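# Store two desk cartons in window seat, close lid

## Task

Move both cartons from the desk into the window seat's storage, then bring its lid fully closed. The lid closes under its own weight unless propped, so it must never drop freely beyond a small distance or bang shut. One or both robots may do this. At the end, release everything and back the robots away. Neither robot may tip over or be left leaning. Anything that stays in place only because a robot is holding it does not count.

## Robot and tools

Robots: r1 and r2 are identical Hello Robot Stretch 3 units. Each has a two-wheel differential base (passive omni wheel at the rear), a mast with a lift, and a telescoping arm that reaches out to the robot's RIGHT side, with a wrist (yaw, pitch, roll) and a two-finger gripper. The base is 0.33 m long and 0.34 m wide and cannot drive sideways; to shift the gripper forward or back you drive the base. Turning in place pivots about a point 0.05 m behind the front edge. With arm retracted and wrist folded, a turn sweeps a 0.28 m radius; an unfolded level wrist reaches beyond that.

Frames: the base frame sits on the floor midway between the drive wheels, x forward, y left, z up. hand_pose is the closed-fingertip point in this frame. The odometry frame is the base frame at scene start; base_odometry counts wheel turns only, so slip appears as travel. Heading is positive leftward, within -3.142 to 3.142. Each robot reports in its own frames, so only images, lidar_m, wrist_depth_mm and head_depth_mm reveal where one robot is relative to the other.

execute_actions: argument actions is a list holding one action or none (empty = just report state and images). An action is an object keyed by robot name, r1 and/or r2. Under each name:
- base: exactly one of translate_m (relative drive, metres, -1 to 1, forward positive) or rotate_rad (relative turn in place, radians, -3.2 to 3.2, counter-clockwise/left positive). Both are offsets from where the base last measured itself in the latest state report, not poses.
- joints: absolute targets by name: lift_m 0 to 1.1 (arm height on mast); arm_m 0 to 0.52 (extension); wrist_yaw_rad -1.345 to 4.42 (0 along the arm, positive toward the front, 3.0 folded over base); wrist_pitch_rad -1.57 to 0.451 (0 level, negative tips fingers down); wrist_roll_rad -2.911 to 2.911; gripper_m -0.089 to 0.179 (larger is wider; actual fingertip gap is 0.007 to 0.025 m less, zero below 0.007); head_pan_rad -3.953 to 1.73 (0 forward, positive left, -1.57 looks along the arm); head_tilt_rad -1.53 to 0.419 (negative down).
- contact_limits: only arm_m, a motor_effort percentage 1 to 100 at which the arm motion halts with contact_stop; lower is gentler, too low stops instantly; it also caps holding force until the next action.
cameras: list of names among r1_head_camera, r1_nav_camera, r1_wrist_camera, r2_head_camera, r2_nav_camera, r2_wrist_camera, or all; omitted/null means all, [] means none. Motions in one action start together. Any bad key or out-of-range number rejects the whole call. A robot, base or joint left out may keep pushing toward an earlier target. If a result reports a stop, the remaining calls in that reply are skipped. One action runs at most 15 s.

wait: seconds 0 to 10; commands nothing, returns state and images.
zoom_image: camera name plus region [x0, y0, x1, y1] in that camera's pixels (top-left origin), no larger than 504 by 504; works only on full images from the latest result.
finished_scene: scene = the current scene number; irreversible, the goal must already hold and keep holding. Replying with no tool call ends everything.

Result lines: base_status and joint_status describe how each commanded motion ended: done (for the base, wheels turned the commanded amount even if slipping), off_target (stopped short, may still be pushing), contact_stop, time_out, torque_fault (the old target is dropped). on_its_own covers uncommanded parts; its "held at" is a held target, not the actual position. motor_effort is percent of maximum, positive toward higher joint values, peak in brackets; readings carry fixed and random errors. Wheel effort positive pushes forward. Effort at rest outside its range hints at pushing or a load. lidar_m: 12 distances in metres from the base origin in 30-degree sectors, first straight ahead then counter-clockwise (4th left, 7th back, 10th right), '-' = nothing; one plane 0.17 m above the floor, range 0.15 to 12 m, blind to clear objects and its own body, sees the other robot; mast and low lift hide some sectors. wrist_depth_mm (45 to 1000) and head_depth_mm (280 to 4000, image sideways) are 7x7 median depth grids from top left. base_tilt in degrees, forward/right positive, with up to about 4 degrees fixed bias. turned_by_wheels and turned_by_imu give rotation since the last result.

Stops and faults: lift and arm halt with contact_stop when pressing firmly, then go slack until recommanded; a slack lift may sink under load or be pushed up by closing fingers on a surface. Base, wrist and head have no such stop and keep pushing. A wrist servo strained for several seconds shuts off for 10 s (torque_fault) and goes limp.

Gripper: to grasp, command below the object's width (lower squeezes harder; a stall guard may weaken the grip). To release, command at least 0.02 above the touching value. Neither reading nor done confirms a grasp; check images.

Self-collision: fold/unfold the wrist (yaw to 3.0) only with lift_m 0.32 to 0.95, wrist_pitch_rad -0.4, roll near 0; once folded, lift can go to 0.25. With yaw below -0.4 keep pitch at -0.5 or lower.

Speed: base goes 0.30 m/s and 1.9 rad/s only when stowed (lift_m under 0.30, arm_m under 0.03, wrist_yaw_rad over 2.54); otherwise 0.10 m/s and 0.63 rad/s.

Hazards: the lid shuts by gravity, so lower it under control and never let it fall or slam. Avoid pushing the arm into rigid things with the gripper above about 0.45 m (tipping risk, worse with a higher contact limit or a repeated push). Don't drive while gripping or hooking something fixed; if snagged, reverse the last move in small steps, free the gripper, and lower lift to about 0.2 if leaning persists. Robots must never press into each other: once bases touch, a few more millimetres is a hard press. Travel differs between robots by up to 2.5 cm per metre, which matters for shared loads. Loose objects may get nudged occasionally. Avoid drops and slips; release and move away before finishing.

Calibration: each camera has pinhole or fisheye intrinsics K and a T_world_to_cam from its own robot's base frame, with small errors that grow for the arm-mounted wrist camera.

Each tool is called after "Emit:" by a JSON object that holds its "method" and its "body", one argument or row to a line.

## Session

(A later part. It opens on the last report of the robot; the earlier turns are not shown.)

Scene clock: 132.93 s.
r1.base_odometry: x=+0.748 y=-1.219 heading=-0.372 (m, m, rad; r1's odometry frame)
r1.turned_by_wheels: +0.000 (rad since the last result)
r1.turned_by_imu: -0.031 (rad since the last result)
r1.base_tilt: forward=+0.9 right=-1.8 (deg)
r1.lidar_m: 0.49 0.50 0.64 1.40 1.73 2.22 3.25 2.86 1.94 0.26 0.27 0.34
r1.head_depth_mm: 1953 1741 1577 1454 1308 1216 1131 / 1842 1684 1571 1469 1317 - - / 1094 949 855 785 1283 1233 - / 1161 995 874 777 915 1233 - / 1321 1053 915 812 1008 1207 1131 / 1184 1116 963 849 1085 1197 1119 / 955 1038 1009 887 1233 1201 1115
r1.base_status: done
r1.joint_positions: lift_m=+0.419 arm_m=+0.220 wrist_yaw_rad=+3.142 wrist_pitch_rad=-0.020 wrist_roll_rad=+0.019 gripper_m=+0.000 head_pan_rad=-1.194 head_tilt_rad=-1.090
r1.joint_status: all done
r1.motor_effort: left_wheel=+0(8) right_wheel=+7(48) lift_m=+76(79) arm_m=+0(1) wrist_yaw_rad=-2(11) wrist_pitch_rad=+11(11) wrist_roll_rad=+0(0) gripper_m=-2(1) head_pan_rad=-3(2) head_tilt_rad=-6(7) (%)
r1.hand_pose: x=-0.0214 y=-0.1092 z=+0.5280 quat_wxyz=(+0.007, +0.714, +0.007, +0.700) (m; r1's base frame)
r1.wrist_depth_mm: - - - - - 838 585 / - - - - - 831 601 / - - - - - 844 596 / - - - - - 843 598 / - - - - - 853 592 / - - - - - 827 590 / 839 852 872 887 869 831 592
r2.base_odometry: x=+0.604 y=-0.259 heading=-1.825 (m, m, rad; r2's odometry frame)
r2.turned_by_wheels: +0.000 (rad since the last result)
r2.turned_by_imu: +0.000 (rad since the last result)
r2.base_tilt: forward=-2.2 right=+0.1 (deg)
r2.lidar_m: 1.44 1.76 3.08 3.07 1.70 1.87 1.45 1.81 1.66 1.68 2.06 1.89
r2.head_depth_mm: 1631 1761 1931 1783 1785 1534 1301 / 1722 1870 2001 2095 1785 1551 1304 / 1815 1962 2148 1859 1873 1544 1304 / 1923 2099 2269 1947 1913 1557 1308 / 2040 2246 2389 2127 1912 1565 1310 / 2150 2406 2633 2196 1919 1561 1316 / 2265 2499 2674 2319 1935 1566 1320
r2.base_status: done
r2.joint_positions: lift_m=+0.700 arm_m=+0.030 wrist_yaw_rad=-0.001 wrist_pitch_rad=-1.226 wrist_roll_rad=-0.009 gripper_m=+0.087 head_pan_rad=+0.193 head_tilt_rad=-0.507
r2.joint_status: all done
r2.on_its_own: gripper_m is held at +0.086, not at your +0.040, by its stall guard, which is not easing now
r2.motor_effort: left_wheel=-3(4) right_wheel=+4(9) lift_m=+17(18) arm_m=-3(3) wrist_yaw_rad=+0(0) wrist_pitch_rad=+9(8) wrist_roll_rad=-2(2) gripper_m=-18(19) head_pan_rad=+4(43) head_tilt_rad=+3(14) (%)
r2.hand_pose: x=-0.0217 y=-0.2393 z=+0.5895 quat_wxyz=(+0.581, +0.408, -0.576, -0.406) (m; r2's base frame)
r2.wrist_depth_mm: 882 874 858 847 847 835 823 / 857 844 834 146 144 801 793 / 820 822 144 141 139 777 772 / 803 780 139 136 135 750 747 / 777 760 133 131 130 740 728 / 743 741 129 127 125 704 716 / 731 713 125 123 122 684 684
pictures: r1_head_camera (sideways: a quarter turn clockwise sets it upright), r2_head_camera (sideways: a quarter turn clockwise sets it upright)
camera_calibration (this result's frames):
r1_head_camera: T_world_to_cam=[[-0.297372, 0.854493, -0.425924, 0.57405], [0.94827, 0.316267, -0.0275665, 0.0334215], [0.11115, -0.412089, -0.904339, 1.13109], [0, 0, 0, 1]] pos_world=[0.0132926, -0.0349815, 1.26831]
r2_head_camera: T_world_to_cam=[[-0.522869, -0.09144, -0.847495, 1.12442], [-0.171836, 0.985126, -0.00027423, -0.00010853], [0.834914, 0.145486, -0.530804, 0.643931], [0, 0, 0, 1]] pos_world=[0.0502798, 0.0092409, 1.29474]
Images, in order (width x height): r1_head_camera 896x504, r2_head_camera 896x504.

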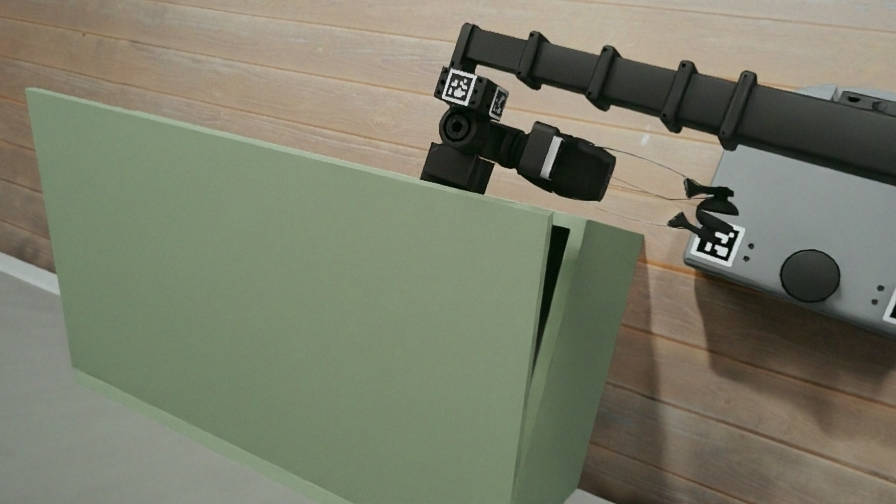

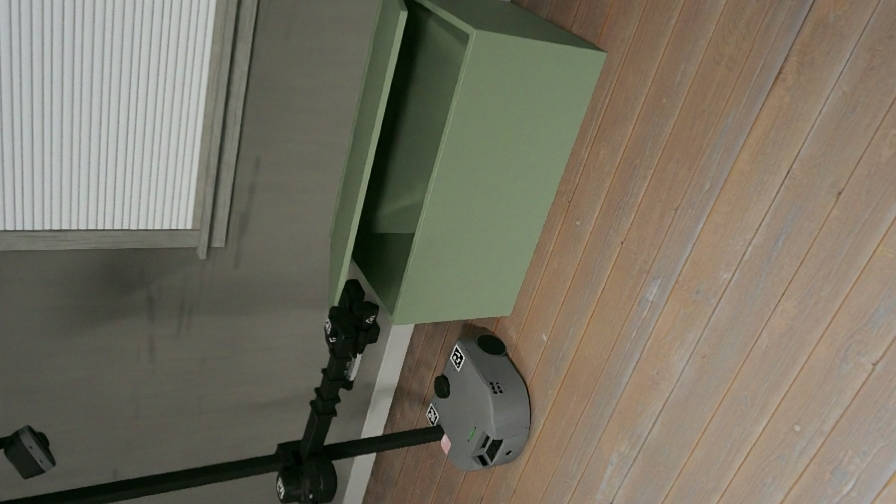

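Emit:
{"method": "execute_actions", "body": {
  "actions": [
    {"r1":{"base":{"rotate_rad":0.09}},"r2":{"base":{"translate_m":0.1}}}
  ],
  "cameras": ["r1_head_camera"]
}}

Scene clock: 137.73 s.
r1.base_odometry: x=+0.748 y=-1.219 heading=-0.284 (m, m, rad; r1's odometry frame)
r1.turned_by_wheels: +0.088 (rad since the last result)
r1.turned_by_imu: +0.043 (rad since the last result)
r1.base_tilt: forward=+0.8 right=-2.1 (deg)
r1.lidar_m: 0.50 0.51 0.67 1.60 1.74 2.30 2.86 1.88 1.84 0.26 0.27 0.35
r1.head_depth_mm: 1948 1743 1576 1456 1314 1213 1137 / 1065 975 1554 1471 1312 - - / 1113 958 846 772 1281 1236 - / 1182 1009 880 779 940 1236 - / 1252 1064 921 812 1053 1203 1132 / 1102 1114 969 848 1145 1199 1120 / 903 994 1008 890 1251 1198 1114
r1.base_status: rotate_rad off_target (by the wheels' count: +0.0883 of +0.0900)
r1.joint_positions: lift_m=+0.419 arm_m=+0.220 wrist_yaw_rad=+3.137 wrist_pitch_rad=-0.020 wrist_roll_rad=+0.019 gripper_m=+0.000 head_pan_rad=-1.194 head_tilt_rad=-1.090
r1.joint_status: not commanded
r1.on_its_own: right_wheel is at rest, and its effort (+50) is outside its rest range (-18 to +18)
r1.motor_effort: left_wheel=-12(16) right_wheel=+50(51) lift_m=+69(77) arm_m=-1(0) wrist_yaw_rad=+3(3) wrist_pitch_rad=+11(11) wrist_roll_rad=+0(0) gripper_m=-2(2) head_pan_rad=-2(1) head_tilt_rad=-5(7) (%)
r1.hand_pose: x=-0.0202 y=-0.1093 z=+0.5283 quat_wxyz=(+0.009, +0.714, +0.006, +0.700) (m; r1's base frame)
r1.wrist_depth_mm: - - - - - 869 620 / - - - - - 889 621 / - - - - - 861 607 / - - - - - 904 602 / - - - - - 893 609 / - - - - - 870 616 / 860 859 864 863 920 812 614
r2.base_odometry: x=+0.579 y=-0.356 heading=-1.825 (m, m, rad; r2's odometry frame)
r2.turned_by_wheels: +0.000 (rad since the last result)
r2.turned_by_imu: +0.000 (rad since the last result)
r2.base_tilt: forward=-2.1 right=+0.1 (deg)
r2.lidar_m: 1.34 1.65 3.04 3.08 1.73 1.96 1.55 1.85 1.70 1.72 1.96 1.80
r2.head_depth_mm: 1554 1680 1824 1880 1699 1537 1302 / 1646 1771 1946 2041 1710 1550 1306 / 1720 1876 2046 1792 1793 1556 1310 / 1828 1982 2171 1871 1874 1561 1311 / 1934 2120 2303 1991 1923 1565 1314 / 2061 2282 2476 2491 1920 1570 1321 / 2196 2398 2590 2322 1922 1564 1315
r2.base_status: done
r2.joint_positions: lift_m=+0.700 arm_m=+0.030 wrist_yaw_rad=-0.001 wrist_pitch_rad=-1.226 wrist_roll_rad=-0.009 gripper_m=+0.087 head_pan_rad=+0.193 head_tilt_rad=-0.507
r2.joint_status: not commanded
r2.on_its_own: gripper_m is held at +0.086, not at your +0.040, by its stall guard, which is not easing now
r2.motor_effort: left_wheel=-4(6) right_wheel=+4(10) lift_m=+18(17) arm_m=-3(3) wrist_yaw_rad=+0(0) wrist_pitch_rad=+8(9) wrist_roll_rad=-2(2) gripper_m=-19(19) head_pan_rad=+3(4) head_tilt_rad=+2(3) (%)
r2.hand_pose: x=-0.0217 y=-0.2393 z=+0.5895 quat_wxyz=(+0.581, +0.408, -0.576, -0.406) (m; r2's base frame)
r2.wrist_depth_mm: 885 884 856 853 842 821 808 / 849 856 816 146 143 825 791 / 832 811 144 140 139 785 769 / 785 787 139 136 134 754 743 / 769 767 134 131 130 723 734 / 751 764 129 127 126 710 713 / 734 716 125 124 122 681 687
pictures: r1_head_camera (sideways: a quarter turn clockwise sets it upright)
camera_calibration (this result's frames):
r1_head_camera: T_world_to_cam=[[-0.297372, 0.854493, -0.425924, 0.57405], [0.94827, 0.316267, -0.0275665, 0.0334215], [0.11115, -0.412089, -0.904339, 1.13109], [0, 0, 0, 1]] pos_world=[0.0132926, -0.0349815, 1.26831]
Images, in order (width x height): r1_head_camera 896x504.

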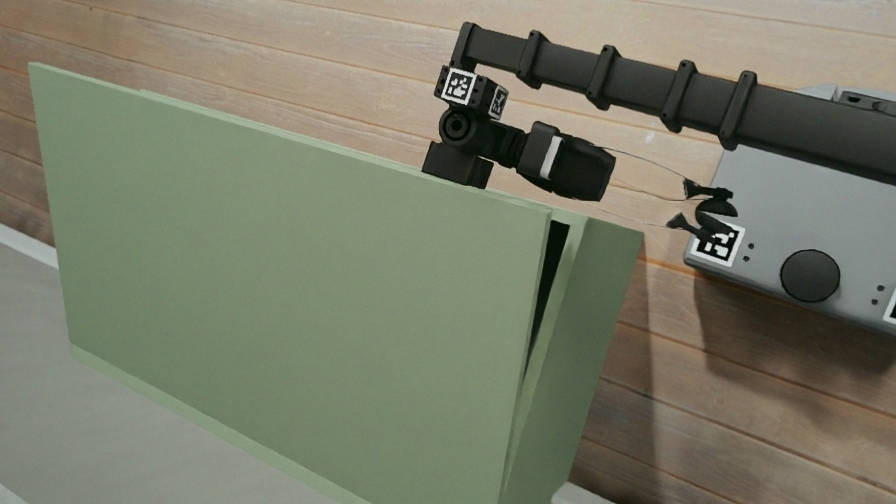

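Emit:
{"method": "execute_actions", "body": {
  "actions": [
    {"r1":{"base":{"translate_m":0.02},"joints":{"lift_m":0.45}},"r2":{"base":{"translate_m":0.1},"joints":{"head_pan_rad":0.5}}}
  ],
  "cameras": ["r1_head_camera","r2_head_camera"]
}}

Emit:
{"method": "zoom_image", "body": {
  "camera": "r2_head_camera",
  "region": [250,60,550,300]
}}

Scene clock: 145.47 s.
r1.base_odometry: x=+0.767 y=-1.225 heading=-0.285 (m, m, rad; r1's odometry frame)
r1.turned_by_wheels: -0.001 (rad since the last result)
r1.turned_by_imu: -0.017 (rad since the last result)
r1.base_tilt: forward=+0.9 right=-2.2 (deg)
r1.lidar_m: 0.48 0.49 0.64 1.47 1.74 2.26 2.87 3.30 1.76 0.26 0.27 0.35
r1.head_depth_mm: 1940 1750 1567 1453 1308 1224 1137 / 1016 1160 1544 1469 1309 - - / 1071 917 812 745 1269 1230 - / 1156 982 851 750 1006 1236 - / 1257 1048 902 789 1055 1202 1130 / 1100 1112 958 832 1147 1203 1116 / 895 981 999 883 1225 1199 1121
r1.base_status: done
r1.joint_positions: lift_m=+0.449 arm_m=+0.220 wrist_yaw_rad=+3.148 wrist_pitch_rad=-0.020 wrist_roll_rad=+0.019 gripper_m=+0.000 head_pan_rad=-1.194 head_tilt_rad=-1.090
r1.joint_status: all done
r1.on_its_own: right_wheel is at rest, and its effort (+37) is outside its rest range (-18 to +18)
r1.motor_effort: left_wheel=-8(10) right_wheel=+37(50) lift_m=+71(72) arm_m=-1(2) wrist_yaw_rad=-7(7) wrist_pitch_rad=+11(11) wrist_roll_rad=+0(0) gripper_m=-3(2) head_pan_rad=-2(2) head_tilt_rad=-5(6) (%)
r1.hand_pose: x=-0.0230 y=-0.1093 z=+0.5583 quat_wxyz=(+0.005, +0.714, +0.010, +0.700) (m; r1's base frame)
r1.wrist_depth_mm: - - - - - 873 600 / - - - - - 868 595 / - - - - - 860 595 / - - - - - 857 593 / - - - - - 864 587 / - - - - - 853 597 / 911 914 945 928 974 800 591
r2.base_odometry: x=+0.554 y=-0.453 heading=-1.825 (m, m, rad; r2's odometry frame)
r2.turned_by_wheels: +0.000 (rad since the last result)
r2.turned_by_imu: +0.000 (rad since the last result)
r2.base_tilt: forward=-2.2 right=+0.1 (deg)
r2.lidar_m: 1.24 1.53 3.01 3.04 1.80 2.05 1.64 1.89 1.74 1.76 1.86 1.70
r2.head_depth_mm: 1716 1842 1980 2055 1668 1544 1302 / 1873 2009 2137 1786 1776 1545 1303 / 2024 2210 2338 2370 1899 1547 1305 / 2181 2406 2492 2097 1909 1548 1311 / 2524 2800 3060 2507 1919 1557 1312 / 2825 3193 3349 2523 1945 1564 1321 / 2861 3046 3210 2511 1927 1574 1313
r2.base_status: done
r2.joint_positions: lift_m=+0.700 arm_m=+0.030 wrist_yaw_rad=-0.001 wrist_pitch_rad=-1.226 wrist_roll_rad=-0.009 gripper_m=+0.087 head_pan_rad=+0.493 head_tilt_rad=-0.507
r2.joint_status: all done
r2.on_its_own: gripper_m is held at +0.086, not at your +0.040, by its stall guard, which is not easing now
r2.motor_effort: left_wheel=-3(4) right_wheel=+3(9) lift_m=+17(17) arm_m=-3(3) wrist_yaw_rad=+0(1) wrist_pitch_rad=+8(8) wrist_roll_rad=-2(2) gripper_m=-19(18) head_pan_rad=+4(25) head_tilt_rad=+2(3) (%)
r2.hand_pose: x=-0.0217 y=-0.2393 z=+0.5895 quat_wxyz=(+0.581, +0.408, -0.576, -0.406) (m; r2's base frame)
r2.wrist_depth_mm: 884 865 862 863 833 839 832 / 875 843 828 145 144 792 803 / 821 824 144 140 138 796 763 / 792 788 139 135 134 750 744 / 767 771 134 131 130 744 714 / 749 742 129 127 126 698 691 / 722 720 125 123 122 682 692
pictures: r1_head_camera (sideways: a quarter turn clockwise sets it upright), r2_head_camera (sideways: a quarter turn clockwise sets it upright)
camera_calibration (this result's frames):
r1_head_camera: T_world_to_cam=[[-0.297372, 0.854493, -0.425924, 0.57405], [0.94827, 0.316267, -0.0275665, 0.0334215], [0.11115, -0.412089, -0.904339, 1.13109], [0, 0, 0, 1]] pos_world=[0.0132926, -0.0349815, 1.26831]
r2_head_camera: T_world_to_cam=[[-0.472455, -0.241854, -0.847522, 1.12415], [-0.455286, 0.890345, -0.0002732, 0.00161918], [0.754653, 0.385736, -0.53076, 0.644364], [0, 0, 0, 1]] pos_world=[0.045576, 0.0218844, 1.29475]
Images, in order (width x height): r1_head_camera 896x504, r2_head_camera 896x504.

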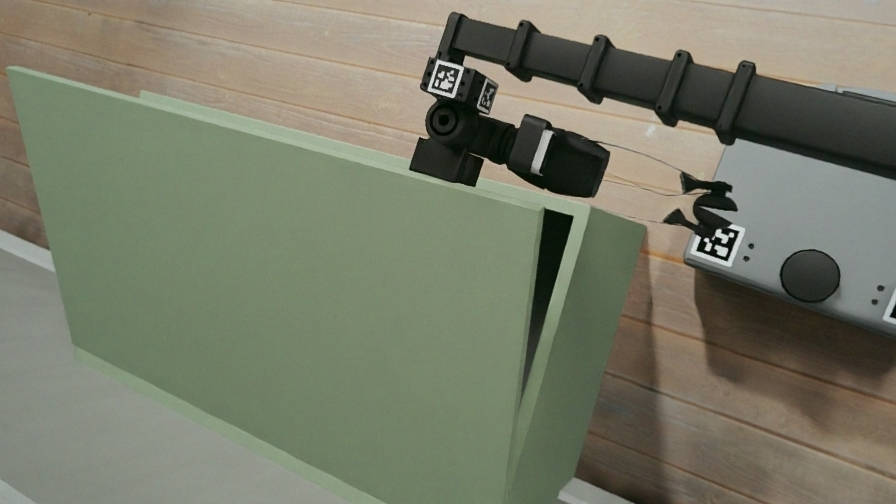

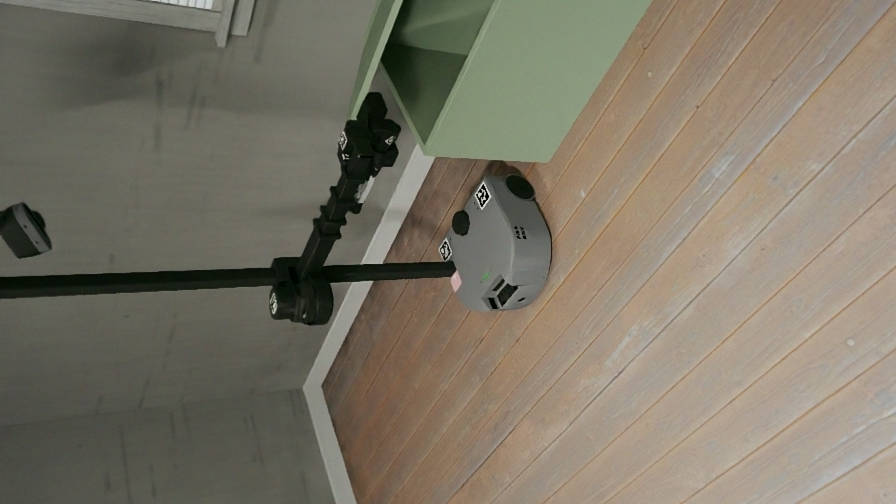

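Region (250, 60, 550, 300) of r2_head_camera's 896x504 image, scaled by 1.680, with more detail than that image has; it fills the top 403 rows of this view, and the rest is white.

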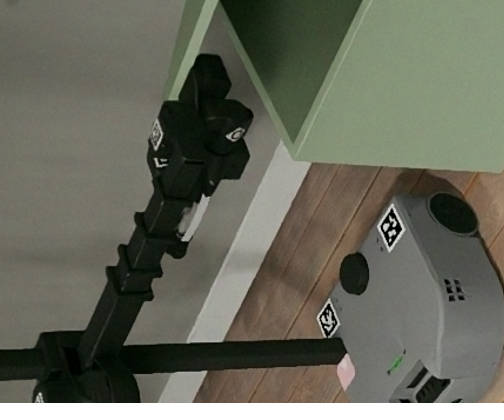

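Emit:
{"method": "execute_actions", "body": {
  "actions": [
    {"r1":{"base":{"translate_m":0.025},"joints":{"arm_m":0.28}},"r2":{"base":{"translate_m":0.1}}}
  ],
  "cameras": ["r1_head_camera"]
}}

Scene clock: 159.27 s.
r1.base_odometry: x=+0.791 y=-1.232 heading=-0.286 (m, m, rad; r1's odometry frame)
r1.turned_by_wheels: -0.001 (rad since the last result)
r1.turned_by_imu: -0.039 (rad since the last result)
r1.base_tilt: forward=+0.9 right=-2.2 (deg)
r1.lidar_m: 0.46 0.47 0.59 1.27 1.73 2.19 3.28 2.89 1.68 0.26 0.26 0.33
r1.head_depth_mm: 1971 1739 1579 1432 1315 1220 1137 / 1034 1657 1571 1409 1317 - - / 1056 912 811 740 1285 1229 - / 1138 976 850 756 943 1234 - / 1288 1041 899 794 1025 1205 1132 / 1150 1113 959 837 1053 1199 1119 / 917 997 1003 884 1190 1202 1115
r1.base_status: done
r1.joint_positions: lift_m=+0.449 arm_m=+0.280 wrist_yaw_rad=+3.148 wrist_pitch_rad=-0.020 wrist_roll_rad=+0.019 gripper_m=+0.000 head_pan_rad=-1.194 head_tilt_rad=-1.090
r1.joint_status: all done
r1.on_its_own: right_wheel is at rest, and its effort (+22) is outside its rest range (-18 to +18)
r1.motor_effort: left_wheel=-5(12) right_wheel=+22(44) lift_m=+68(70) arm_m=+4(7) wrist_yaw_rad=-8(8) wrist_pitch_rad=+11(11) wrist_roll_rad=+0(0) gripper_m=-2(3) head_pan_rad=-2(3) head_tilt_rad=-6(5) (%)
r1.hand_pose: x=-0.0230 y=-0.1688 z=+0.5583 quat_wxyz=(+0.005, +0.714, +0.010, +0.700) (m; r1's base frame)
r1.wrist_depth_mm: - - - - - 802 578 / - - - - - 807 61 / - - - - - 74 53 / - - - - - 822 65 / - - - - - 808 566 / - - - - - 820 567 / 881 895 959 961 916 791 572
r2.base_odometry: x=+0.528 y=-0.549 heading=-1.826 (m, m, rad; r2's odometry frame)
r2.turned_by_wheels: +0.000 (rad since the last result)
r2.turned_by_imu: +0.000 (rad since the last result)
r2.base_tilt: forward=-2.2 right=+0.0 (deg)
r2.lidar_m: 1.14 1.42 2.98 3.02 1.87 2.14 1.74 1.93 1.78 1.80 1.76 1.56
r2.head_depth_mm: 1619 1743 1869 1995 1534 1545 1299 / 1765 1902 2024 1626 1721 1544 1305 / 1929 2100 2250 2274 1850 1550 1314 / 2140 2313 2451 2086 1860 1555 1316 / 2382 2640 2898 2499 1906 1557 1308 / 2715 3051 3265 2511 1937 1561 1318 / 2792 3019 3215 2530 1925 1575 1326
r2.base_status: done
r2.joint_positions: lift_m=+0.700 arm_m=+0.030 wrist_yaw_rad=-0.001 wrist_pitch_rad=-1.226 wrist_roll_rad=-0.009 gripper_m=+0.087 head_pan_rad=+0.493 head_tilt_rad=-0.507
r2.joint_status: not commanded
r2.on_its_own: gripper_m is held at +0.086, not at your +0.040, by its stall guard, which is not easing now
r2.motor_effort: left_wheel=-3(5) right_wheel=+3(9) lift_m=+18(17) arm_m=-3(3) wrist_yaw_rad=+0(1) wrist_pitch_rad=+8(8) wrist_roll_rad=-2(2) gripper_m=-19(20) head_pan_rad=+1(4) head_tilt_rad=+3(3) (%)
r2.hand_pose: x=-0.0217 y=-0.2393 z=+0.5895 quat_wxyz=(+0.581, +0.408, -0.576, -0.406) (m; r2's base frame)
r2.wrist_depth_mm: 868 877 858 847 849 833 839 / 850 837 814 146 144 810 798 / 836 824 144 140 139 768 777 / 777 794 139 136 135 751 749 / 778 781 133 131 130 751 728 / 754 755 129 127 126 715 705 / 728 720 125 123 123 685 683
pictures: r1_head_camera (sideways: a quarter turn clockwise sets it upright)
camera_calibration (this result's frames):
r1_head_camera: T_world_to_cam=[[-0.297372, 0.854493, -0.425924, 0.57405], [0.94827, 0.316267, -0.0275665, 0.0334215], [0.11115, -0.412089, -0.904339, 1.13109], [0, 0, 0, 1]] pos_world=[0.0132926, -0.0349815, 1.26831]
Images, in order (width x height): r1_head_camera 896x504.

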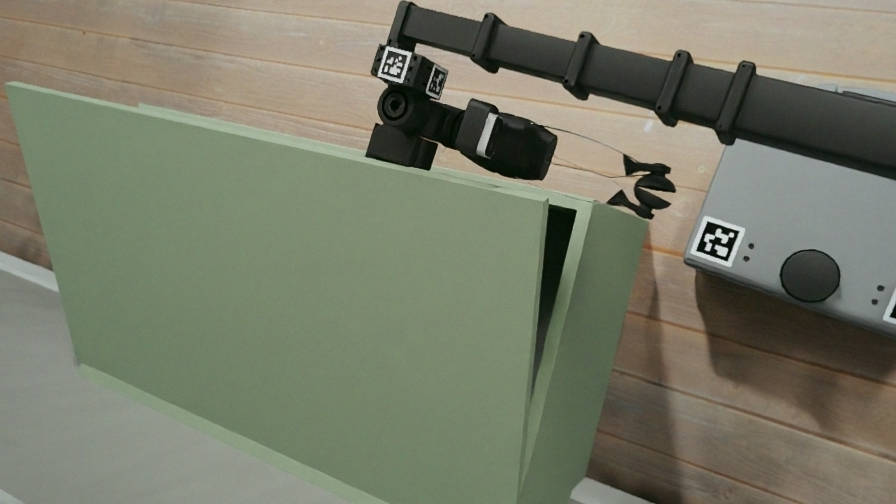

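Emit:
{"method": "execute_actions", "body": {
  "actions": [
    {"r1":{"base":{"rotate_rad":0.07},"joints":{"arm_m":0.21,"lift_m":0.48}},"r2":{"base":{"translate_m":0.1}}}
  ],
  "cameras": ["r1_head_camera"]
}}

Emit:
{"method": "execute_actions", "body": {
  "actions": [
    {"r1":{"base":{"rotate_rad":0.08},"joints":{"lift_m":0.505}},"r2":{"base":{"translate_m":0.1}}}
  ],
  "cameras": ["r1_head_camera"]
}}

Scene clock: 167.30 s.
r1.base_odometry: x=+0.791 y=-1.232 heading=-0.217 (m, m, rad; r1's odometry frame)
r1.turned_by_wheels: +0.068 (rad since the last result)
r1.turned_by_imu: +0.011 (rad since the last result)
r1.base_tilt: forward=+0.8 right=-2.0 (deg)
r1.lidar_m: 0.45 0.46 0.59 1.28 1.73 2.21 3.28 2.90 1.60 0.26 0.26 0.34
r1.head_depth_mm: 1958 1739 1573 1468 1304 1220 1131 / 981 1659 1546 1461 1315 - - / 1019 874 771 704 1261 1239 - / 1116 947 818 718 1037 1234 - / 1256 1026 878 766 1050 1205 1134 / 1104 1105 944 822 1061 1195 1121 / 891 968 996 880 1189 1203 1119
r1.base_status: rotate_rad off_target (by the wheels' count: +0.0685 of +0.0700)
r1.joint_positions: lift_m=+0.479 arm_m=+0.211 wrist_yaw_rad=+3.134 wrist_pitch_rad=-0.020 wrist_roll_rad=+0.019 gripper_m=+0.000 head_pan_rad=-1.194 head_tilt_rad=-1.090
r1.joint_status: all done
r1.on_its_own: right_wheel is at rest, and its effort (+45) is outside its rest range (-18 to +18)
r1.motor_effort: left_wheel=-10(22) right_wheel=+45(58) lift_m=+66(78) arm_m=-9(9) wrist_yaw_rad=+6(8) wrist_pitch_rad=+11(11) wrist_roll_rad=+0(0) gripper_m=-2(1) head_pan_rad=-2(1) head_tilt_rad=-6(5) (%)
r1.hand_pose: x=-0.0194 y=-0.0998 z=+0.5884 quat_wxyz=(+0.010, +0.714, +0.005, +0.700) (m; r1's base frame)
r1.wrist_depth_mm: - - - - - 764 547 / - - - - - 779 536 / - - - - - 764 548 / - - - - - 762 528 / - - - - - 772 547 / - - - - - 765 546 / 939 938 975 965 976 789 548
r2.base_odometry: x=+0.503 y=-0.646 heading=-1.826 (m, m, rad; r2's odometry frame)
r2.turned_by_wheels: +0.000 (rad since the last result)
r2.turned_by_imu: +0.000 (rad since the last result)
r2.base_tilt: forward=-2.2 right=+0.1 (deg)
r2.lidar_m: 1.05 1.30 2.94 2.97 1.94 1.93 1.84 1.97 1.82 1.83 1.66 1.25
r2.head_depth_mm: 1522 1622 1770 1890 1434 1484 1300 / 1654 1799 1941 1835 1571 1552 1304 / 1817 1980 2128 1701 1762 1553 1309 / 1968 2210 2323 2501 1796 1557 1316 / 2146 2483 1668 2378 1867 1557 1311 / 2557 2867 3168 2500 1924 1567 1316 / 2749 2961 3135 2500 1940 1567 1324
r2.base_status: done
r2.joint_positions: lift_m=+0.700 arm_m=+0.030 wrist_yaw_rad=-0.001 wrist_pitch_rad=-1.226 wrist_roll_rad=-0.009 gripper_m=+0.087 head_pan_rad=+0.493 head_tilt_rad=-0.507
r2.joint_status: not commanded
r2.on_its_own: gripper_m is held at +0.086, not at your +0.040, by its stall guard, which is not easing now
r2.motor_effort: left_wheel=-3(5) right_wheel=+3(9) lift_m=+17(17) arm_m=-3(3) wrist_yaw_rad=-1(0) wrist_pitch_rad=+8(9) wrist_roll_rad=-2(2) gripper_m=-18(18) head_pan_rad=+4(4) head_tilt_rad=+2(2) (%)
r2.hand_pose: x=-0.0217 y=-0.2393 z=+0.5895 quat_wxyz=(+0.581, +0.408, -0.576, -0.406) (m; r2's base frame)
r2.wrist_depth_mm: 878 866 854 862 843 825 825 / 836 839 828 146 144 809 800 / 829 822 144 140 139 784 773 / 798 787 139 136 134 759 742 / 777 777 134 131 129 733 729 / 742 744 129 127 126 700 696 / 726 722 125 123 122 688 686
pictures: r1_head_camera (sideways: a quarter turn clockwise sets it upright)
camera_calibration (this result's frames):
r1_head_camera: T_world_to_cam=[[-0.297014, 0.854617, -0.425924, 0.574048], [0.948402, 0.31587, -0.0275665, 0.0334207], [0.110978, -0.412135, -0.904339, 1.13109], [0, 0, 0, 1]] pos_world=[0.013278, -0.0349845, 1.26831]
Images, in order (width x height): r1_head_camera 896x504.

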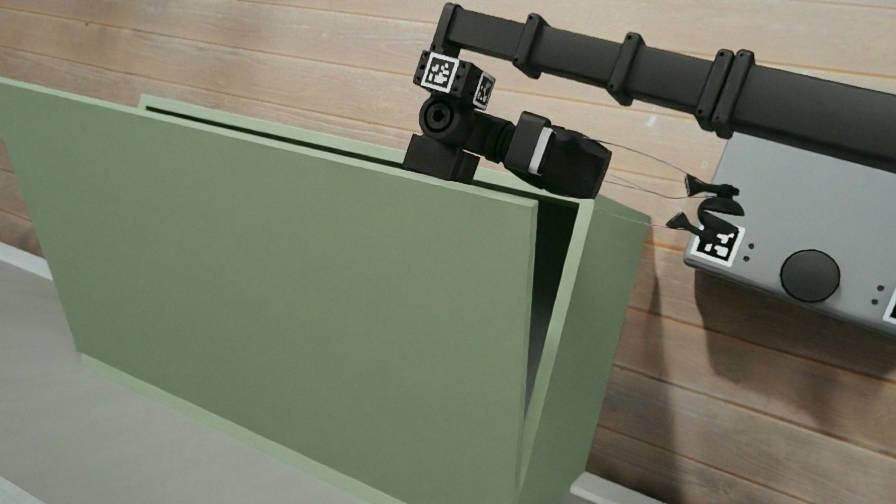

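Scene clock: 169.37 s.
r1.base_odometry: x=+0.791 y=-1.232 heading=-0.138 (m, m, rad; r1's odometry frame)
r1.turned_by_wheels: +0.079 (rad since the last result)
r1.turned_by_imu: +0.060 (rad since the last result)
r1.base_tilt: forward=+1.0 right=-2.0 (deg)
r1.lidar_m: 0.46 0.47 0.63 1.53 1.75 2.32 2.89 3.31 1.51 0.26 0.27 0.35
r1.head_depth_mm: 1929 1747 1575 1476 1298 1220 1131 / 937 846 1503 1398 1313 1242 - / 1035 864 742 676 1266 1233 - / 1159 946 800 692 1052 1235 - / 1209 1051 876 747 1169 1206 1133 / 992 1082 961 811 1205 1204 1118 / 811 895 980 890 1197 1198 1119
r1.base_status: done
r1.joint_positions: lift_m=+0.504 arm_m=+0.210 wrist_yaw_rad=+3.139 wrist_pitch_rad=-0.020 wrist_roll_rad=+0.019 gripper_m=+0.000 head_pan_rad=-1.194 head_tilt_rad=-1.090
r1.joint_status: all done
r1.motor_effort: left_wheel=-4(15) right_wheel=+17(48) lift_m=+74(79) arm_m=-4(9) wrist_yaw_rad=+1(6) wrist_pitch_rad=+11(11) wrist_roll_rad=+0(0) gripper_m=-3(2) head_pan_rad=-3(2) head_tilt_rad=-6(5) (%)
r1.hand_pose: x=-0.0206 y=-0.0995 z=+0.6131 quat_wxyz=(+0.008, +0.714, +0.006, +0.700) (m; r1's base frame)
r1.wrist_depth_mm: - - - - - 825 575 / - - - - - 821 574 / - - - - - 853 561 / - - - - - 805 584 / - - - - - 836 574 / - - - - - 849 571 / 980 981 - - - 835 577
r2.base_odometry: x=+0.478 y=-0.743 heading=-1.826 (m, m, rad; r2's odometry frame)
r2.turned_by_wheels: +0.000 (rad since the last result)
r2.turned_by_imu: +0.000 (rad since the last result)
r2.base_tilt: forward=-2.1 right=+0.1 (deg)
r2.lidar_m: 0.95 1.18 2.91 2.94 2.54 2.00 1.94 2.01 1.85 1.87 1.56 0.95
r2.head_depth_mm: 1413 1532 1654 1784 1780 1394 1304 / 1557 1682 1823 1803 1455 1509 1305 / 1708 1854 1994 1636 1631 1562 1307 / 1851 2065 2218 2404 1768 1565 1311 / 1997 2258 1590 2374 1758 1564 1322 / 2367 2663 3004 2498 1923 1570 1313 / 2687 2892 3100 2525 1924 1566 1319
r2.base_status: done
r2.joint_positions: lift_m=+0.700 arm_m=+0.030 wrist_yaw_rad=-0.001 wrist_pitch_rad=-1.226 wrist_roll_rad=-0.009 gripper_m=+0.087 head_pan_rad=+0.493 head_tilt_rad=-0.507
r2.joint_status: not commanded
r2.on_its_own: gripper_m is held at +0.086, not at your +0.040, by its stall guard, which is not easing now
r2.motor_effort: left_wheel=-4(5) right_wheel=+4(9) lift_m=+18(18) arm_m=-3(3) wrist_yaw_rad=+1(0) wrist_pitch_rad=+8(9) wrist_roll_rad=-2(2) gripper_m=-19(19) head_pan_rad=+4(4) head_tilt_rad=+2(2) (%)
r2.hand_pose: x=-0.0217 y=-0.2393 z=+0.5895 quat_wxyz=(+0.581, +0.408, -0.576, -0.406) (m; r2's base frame)
r2.wrist_depth_mm: 876 878 857 861 834 830 835 / 870 824 817 146 144 806 805 / 833 810 144 141 139 773 760 / 795 802 139 136 134 754 746 / 775 778 133 131 130 736 729 / 763 741 129 127 126 709 715 / 729 725 125 123 122 682 688
pictures: r1_head_camera (sideways: a quarter turn clockwise sets it upright)
camera_calibration (this result's frames):
r1_head_camera: T_world_to_cam=[[-0.297014, 0.854617, -0.425924, 0.574048], [0.948402, 0.31587, -0.0275665, 0.0334207], [0.110978, -0.412135, -0.904339, 1.13109], [0, 0, 0, 1]] pos_world=[0.013278, -0.0349845, 1.26831]
Images, in order (width x height): r1_head_camera 896x504.

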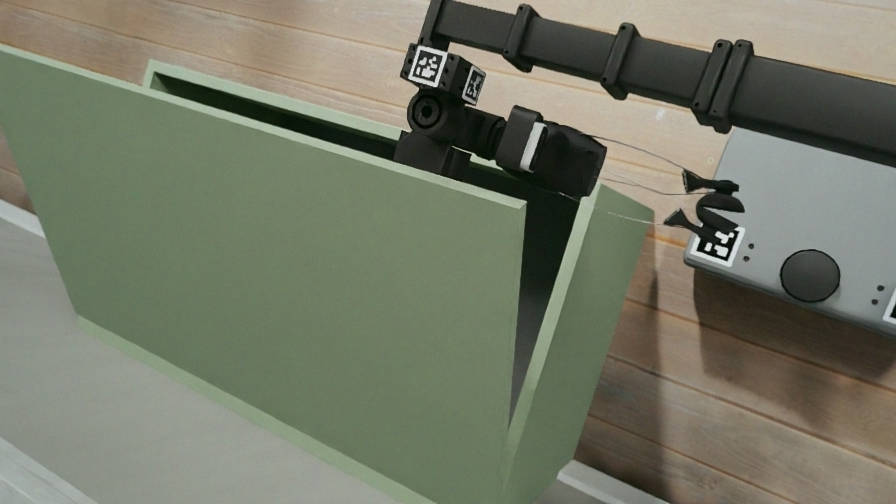

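Emit:
{"method": "execute_actions", "body": {
  "actions": [
    {"r1":{"base":{"translate_m":0.035},"joints":{"lift_m":0.525}},"r2":{"base":{"translate_m":0.1}}}
  ],
  "cameras": ["r1_head_camera"]
}}

Emit:
{"method": "execute_actions", "body": {
  "actions": [
    {"r1":{"base":{"translate_m":0.035},"joints":{"lift_m":0.545}},"r2":{"base":{"translate_m":0.1}}}
  ],
  "cameras": ["r1_head_camera","r2_head_camera"]
}}

Scene clock: 177.60 s.
r1.base_odometry: x=+0.825 y=-1.237 heading=-0.139 (m, m, rad; r1's odometry frame)
r1.turned_by_wheels: -0.001 (rad since the last result)
r1.turned_by_imu: -0.001 (rad since the last result)
r1.base_tilt: forward=+0.8 right=-2.2 (deg)
r1.lidar_m: 0.42 0.43 0.58 1.41 1.75 2.33 2.93 3.34 1.43 0.26 0.26 0.35
r1.head_depth_mm: 1910 1719 1578 1479 - 1218 1136 / 907 791 1181 1389 1312 1235 - / 1027 843 713 634 1244 1229 - / 1186 948 787 673 1136 1231 - / 1168 1076 879 738 1155 1203 1128 / 911 1027 987 819 1196 1201 1120 / 686 827 916 913 1137 1187 1116
r1.base_status: done
r1.joint_positions: lift_m=+0.524 arm_m=+0.210 wrist_yaw_rad=+3.141 wrist_pitch_rad=-0.020 wrist_roll_rad=+0.019 gripper_m=+0.000 head_pan_rad=-1.194 head_tilt_rad=-1.090
r1.joint_status: all done
r1.on_its_own: right_wheel is at rest, and its effort (+27) is outside its rest range (-18 to +18)
r1.motor_effort: left_wheel=-6(7) right_wheel=+27(30) lift_m=+70(77) arm_m=-4(5) wrist_yaw_rad=+0(1) wrist_pitch_rad=+11(11) wrist_roll_rad=+0(0) gripper_m=-1(1) head_pan_rad=-1(3) head_tilt_rad=-6(6) (%)
r1.hand_pose: x=-0.0211 y=-0.0994 z=+0.6333 quat_wxyz=(+0.008, +0.714, +0.007, +0.700) (m; r1's base frame)
r1.wrist_depth_mm: - - - - - 759 525 / - - - - - 757 530 / - - - - - 754 530 / - - - - - 771 522 / - - - - - 769 527 / - - - - - 760 519 / 990 - - - 982 763 529
r2.base_odometry: x=+0.453 y=-0.840 heading=-1.826 (m, m, rad; r2's odometry frame)
r2.turned_by_wheels: +0.000 (rad since the last result)
r2.turned_by_imu: +0.000 (rad since the last result)
r2.base_tilt: forward=-2.1 right=+0.0 (deg)
r2.lidar_m: 0.85 1.07 2.87 2.89 2.63 2.08 2.04 2.06 1.89 1.91 1.45 0.85
r2.head_depth_mm: 1332 1430 1545 1650 1742 1256 1300 / 1448 1564 1710 1740 1388 1428 1304 / 1587 1738 1875 1585 1490 1512 1304 / 1750 1941 2076 2290 1738 1551 1314 / 1920 2100 1597 2300 1713 1560 1313 / 2193 2492 2725 2506 1871 1557 1319 / 2549 2817 3035 2501 1935 1571 1318
r2.base_status: done
r2.joint_positions: lift_m=+0.700 arm_m=+0.030 wrist_yaw_rad=-0.001 wrist_pitch_rad=-1.226 wrist_roll_rad=-0.009 gripper_m=+0.087 head_pan_rad=+0.493 head_tilt_rad=-0.507
r2.joint_status: not commanded
r2.on_its_own: gripper_m is held at +0.086, not at your +0.040, by its stall guard, which is not easing now
r2.motor_effort: left_wheel=-4(4) right_wheel=+3(10) lift_m=+17(18) arm_m=-3(3) wrist_yaw_rad=+0(1) wrist_pitch_rad=+8(8) wrist_roll_rad=-2(2) gripper_m=-18(19) head_pan_rad=+3(4) head_tilt_rad=+3(2) (%)
r2.hand_pose: x=-0.0217 y=-0.2393 z=+0.5895 quat_wxyz=(+0.581, +0.408, -0.576, -0.406) (m; r2's base frame)
r2.wrist_depth_mm: 882 871 863 850 852 829 824 / 851 852 839 145 143 812 777 / 828 821 144 140 139 780 766 / 793 783 139 136 135 762 763 / 778 764 133 131 130 737 730 / 761 750 129 127 126 706 697 / 718 721 125 123 122 691 688
pictures: r1_head_camera (sideways: a quarter turn clockwise sets it upright)
camera_calibration (this result's frames):
r1_head_camera: T_world_to_cam=[[-0.297015, 0.854617, -0.425924, 0.574048], [0.948402, 0.31587, -0.0275665, 0.0334207], [0.110978, -0.412135, -0.904339, 1.13109], [0, 0, 0, 1]] pos_world=[0.013278, -0.0349845, 1.26831]
Images, in order (width x height): r1_head_camera 896x504.

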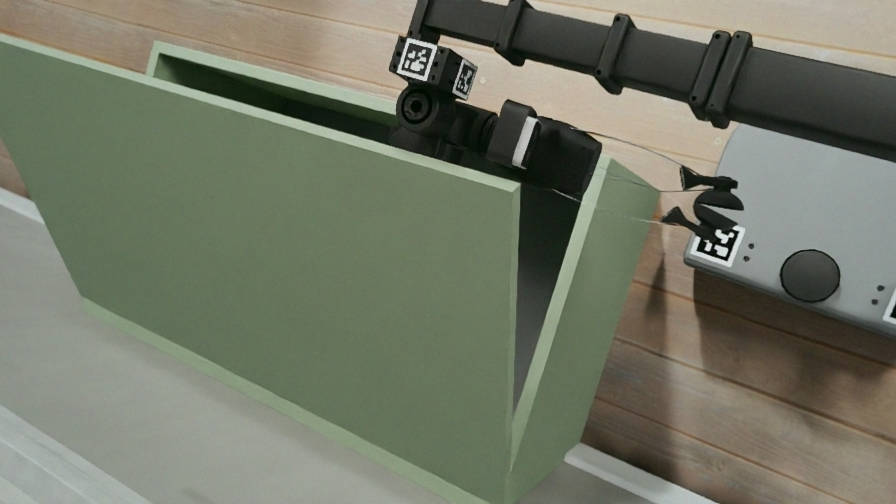

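Scene clock: 179.67 s.
r1.base_odometry: x=+0.860 y=-1.242 heading=-0.140 (m, m, rad; r1's odometry frame)
r1.turned_by_wheels: -0.001 (rad since the last result)
r1.turned_by_imu: -0.001 (rad since the last result)
r1.base_tilt: forward=+0.7 right=-2.1 (deg)
r1.lidar_m: 0.39 0.40 0.53 1.30 1.75 2.32 2.96 3.38 0.27 0.26 0.26 0.35
r1.head_depth_mm: 1865 1668 1556 - - 1218 1128 / 875 745 1173 - 1297 1239 - / 1024 825 690 596 1027 1224 - / 1222 950 776 657 1197 1233 - / 1066 1087 889 736 1171 1206 1131 / 835 940 990 834 1198 1199 1118 / 645 756 841 907 1059 1173 1115
r1.base_status: done
r1.joint_positions: lift_m=+0.544 arm_m=+0.210 wrist_yaw_rad=+3.142 wrist_pitch_rad=-0.020 wrist_roll_rad=+0.019 gripper_m=+0.000 head_pan_rad=-1.194 head_tilt_rad=-1.090
r1.joint_status: all done
r1.on_its_own: right_wheel is at rest, and its effort (+28) is outside its rest range (-18 to +18)
r1.motor_effort: left_wheel=-7(7) right_wheel=+28(32) lift_m=+68(75) arm_m=-3(3) wrist_yaw_rad=-2(3) wrist_pitch_rad=+11(11) wrist_roll_rad=+0(0) gripper_m=-2(2) head_pan_rad=-2(2) head_tilt_rad=-5(6) (%)
r1.hand_pose: x=-0.0215 y=-0.0994 z=+0.6533 quat_wxyz=(+0.007, +0.714, +0.008, +0.700) (m; r1's base frame)
r1.wrist_depth_mm: - - - - - 725 491 / - - - - - 719 492 / - - - - - 723 493 / - - - - - 695 488 / - - - - - 714 490 / - - - - - 714 487 / - - - - - 721 483
r2.base_odometry: x=+0.427 y=-0.937 heading=-1.826 (m, m, rad; r2's odometry frame)
r2.turned_by_wheels: +0.000 (rad since the last result)
r2.turned_by_imu: +0.000 (rad since the last result)
r2.base_tilt: forward=-2.2 right=+0.1 (deg)
r2.lidar_m: 0.77 0.96 2.83 2.86 2.73 2.15 2.14 2.10 1.93 1.95 1.36 0.76
r2.head_depth_mm: 1229 1324 1422 1508 1661 1146 1218 / 1351 1455 1575 1642 1737 1258 1301 / 1477 1606 1746 1503 1418 1430 1309 / 1626 1798 1954 2179 1626 1549 1308 / 1812 1996 1560 2295 1688 1556 1311 / 2027 2328 1465 2501 1858 1565 1314 / 2387 2730 3014 2504 1943 1568 1316
r2.base_status: done
r2.joint_positions: lift_m=+0.700 arm_m=+0.030 wrist_yaw_rad=-0.001 wrist_pitch_rad=-1.226 wrist_roll_rad=-0.009 gripper_m=+0.087 head_pan_rad=+0.493 head_tilt_rad=-0.507
r2.joint_status: not commanded
r2.on_its_own: gripper_m is held at +0.086, not at your +0.040, by its stall guard, which is not easing now
r2.motor_effort: left_wheel=-3(5) right_wheel=+4(11) lift_m=+18(17) arm_m=-3(3) wrist_yaw_rad=+0(0) wrist_pitch_rad=+8(9) wrist_roll_rad=-2(2) gripper_m=-20(18) head_pan_rad=+5(4) head_tilt_rad=+3(3) (%)
r2.hand_pose: x=-0.0217 y=-0.2393 z=+0.5895 quat_wxyz=(+0.581, +0.408, -0.576, -0.406) (m; r2's base frame)
r2.wrist_depth_mm: 879 878 876 845 839 838 825 / 855 832 832 146 144 799 791 / 817 824 144 140 138 784 772 / 813 785 139 136 134 762 747 / 773 767 134 131 130 735 723 / 743 754 129 127 126 703 712 / 739 721 126 123 122 690 677
pictures: r1_head_camera (sideways: a quarter turn clockwise sets it upright), r2_head_camera (sideways: a quarter turn clockwise sets it upright)
camera_calibration (this result's frames):
r1_head_camera: T_world_to_cam=[[-0.297014, 0.854617, -0.425924, 0.574048], [0.948402, 0.31587, -0.0275665, 0.0334207], [0.110978, -0.412135, -0.904339, 1.13109], [0, 0, 0, 1]] pos_world=[0.013278, -0.0349845, 1.26831]
r2_head_camera: T_world_to_cam=[[-0.472424, -0.241872, -0.847534, 1.12417], [-0.455336, 0.890319, -0.000272751, 0.00161891], [0.754642, 0.385784, -0.530742, 0.64434], [0, 0, 0, 1]] pos_world=[0.0455749, 0.0218867, 1.29475]
Images, in order (width x height): r1_head_camera 896x504, r2_head_camera 896x504.

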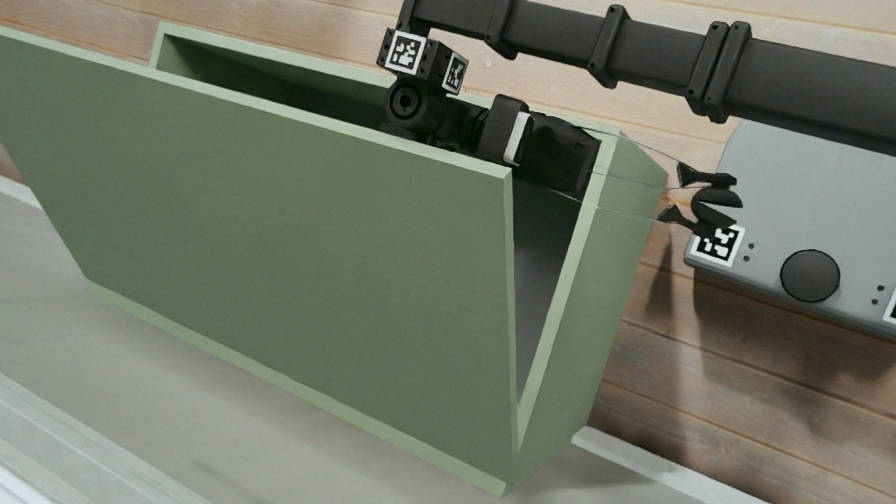

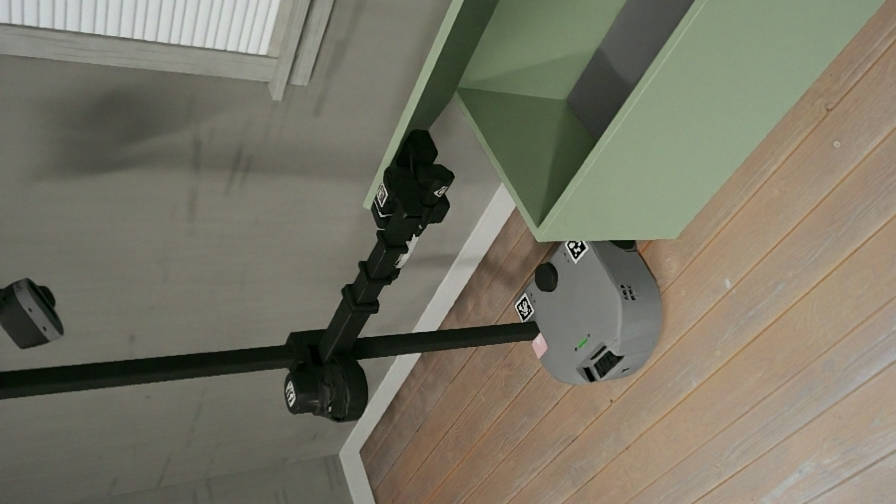

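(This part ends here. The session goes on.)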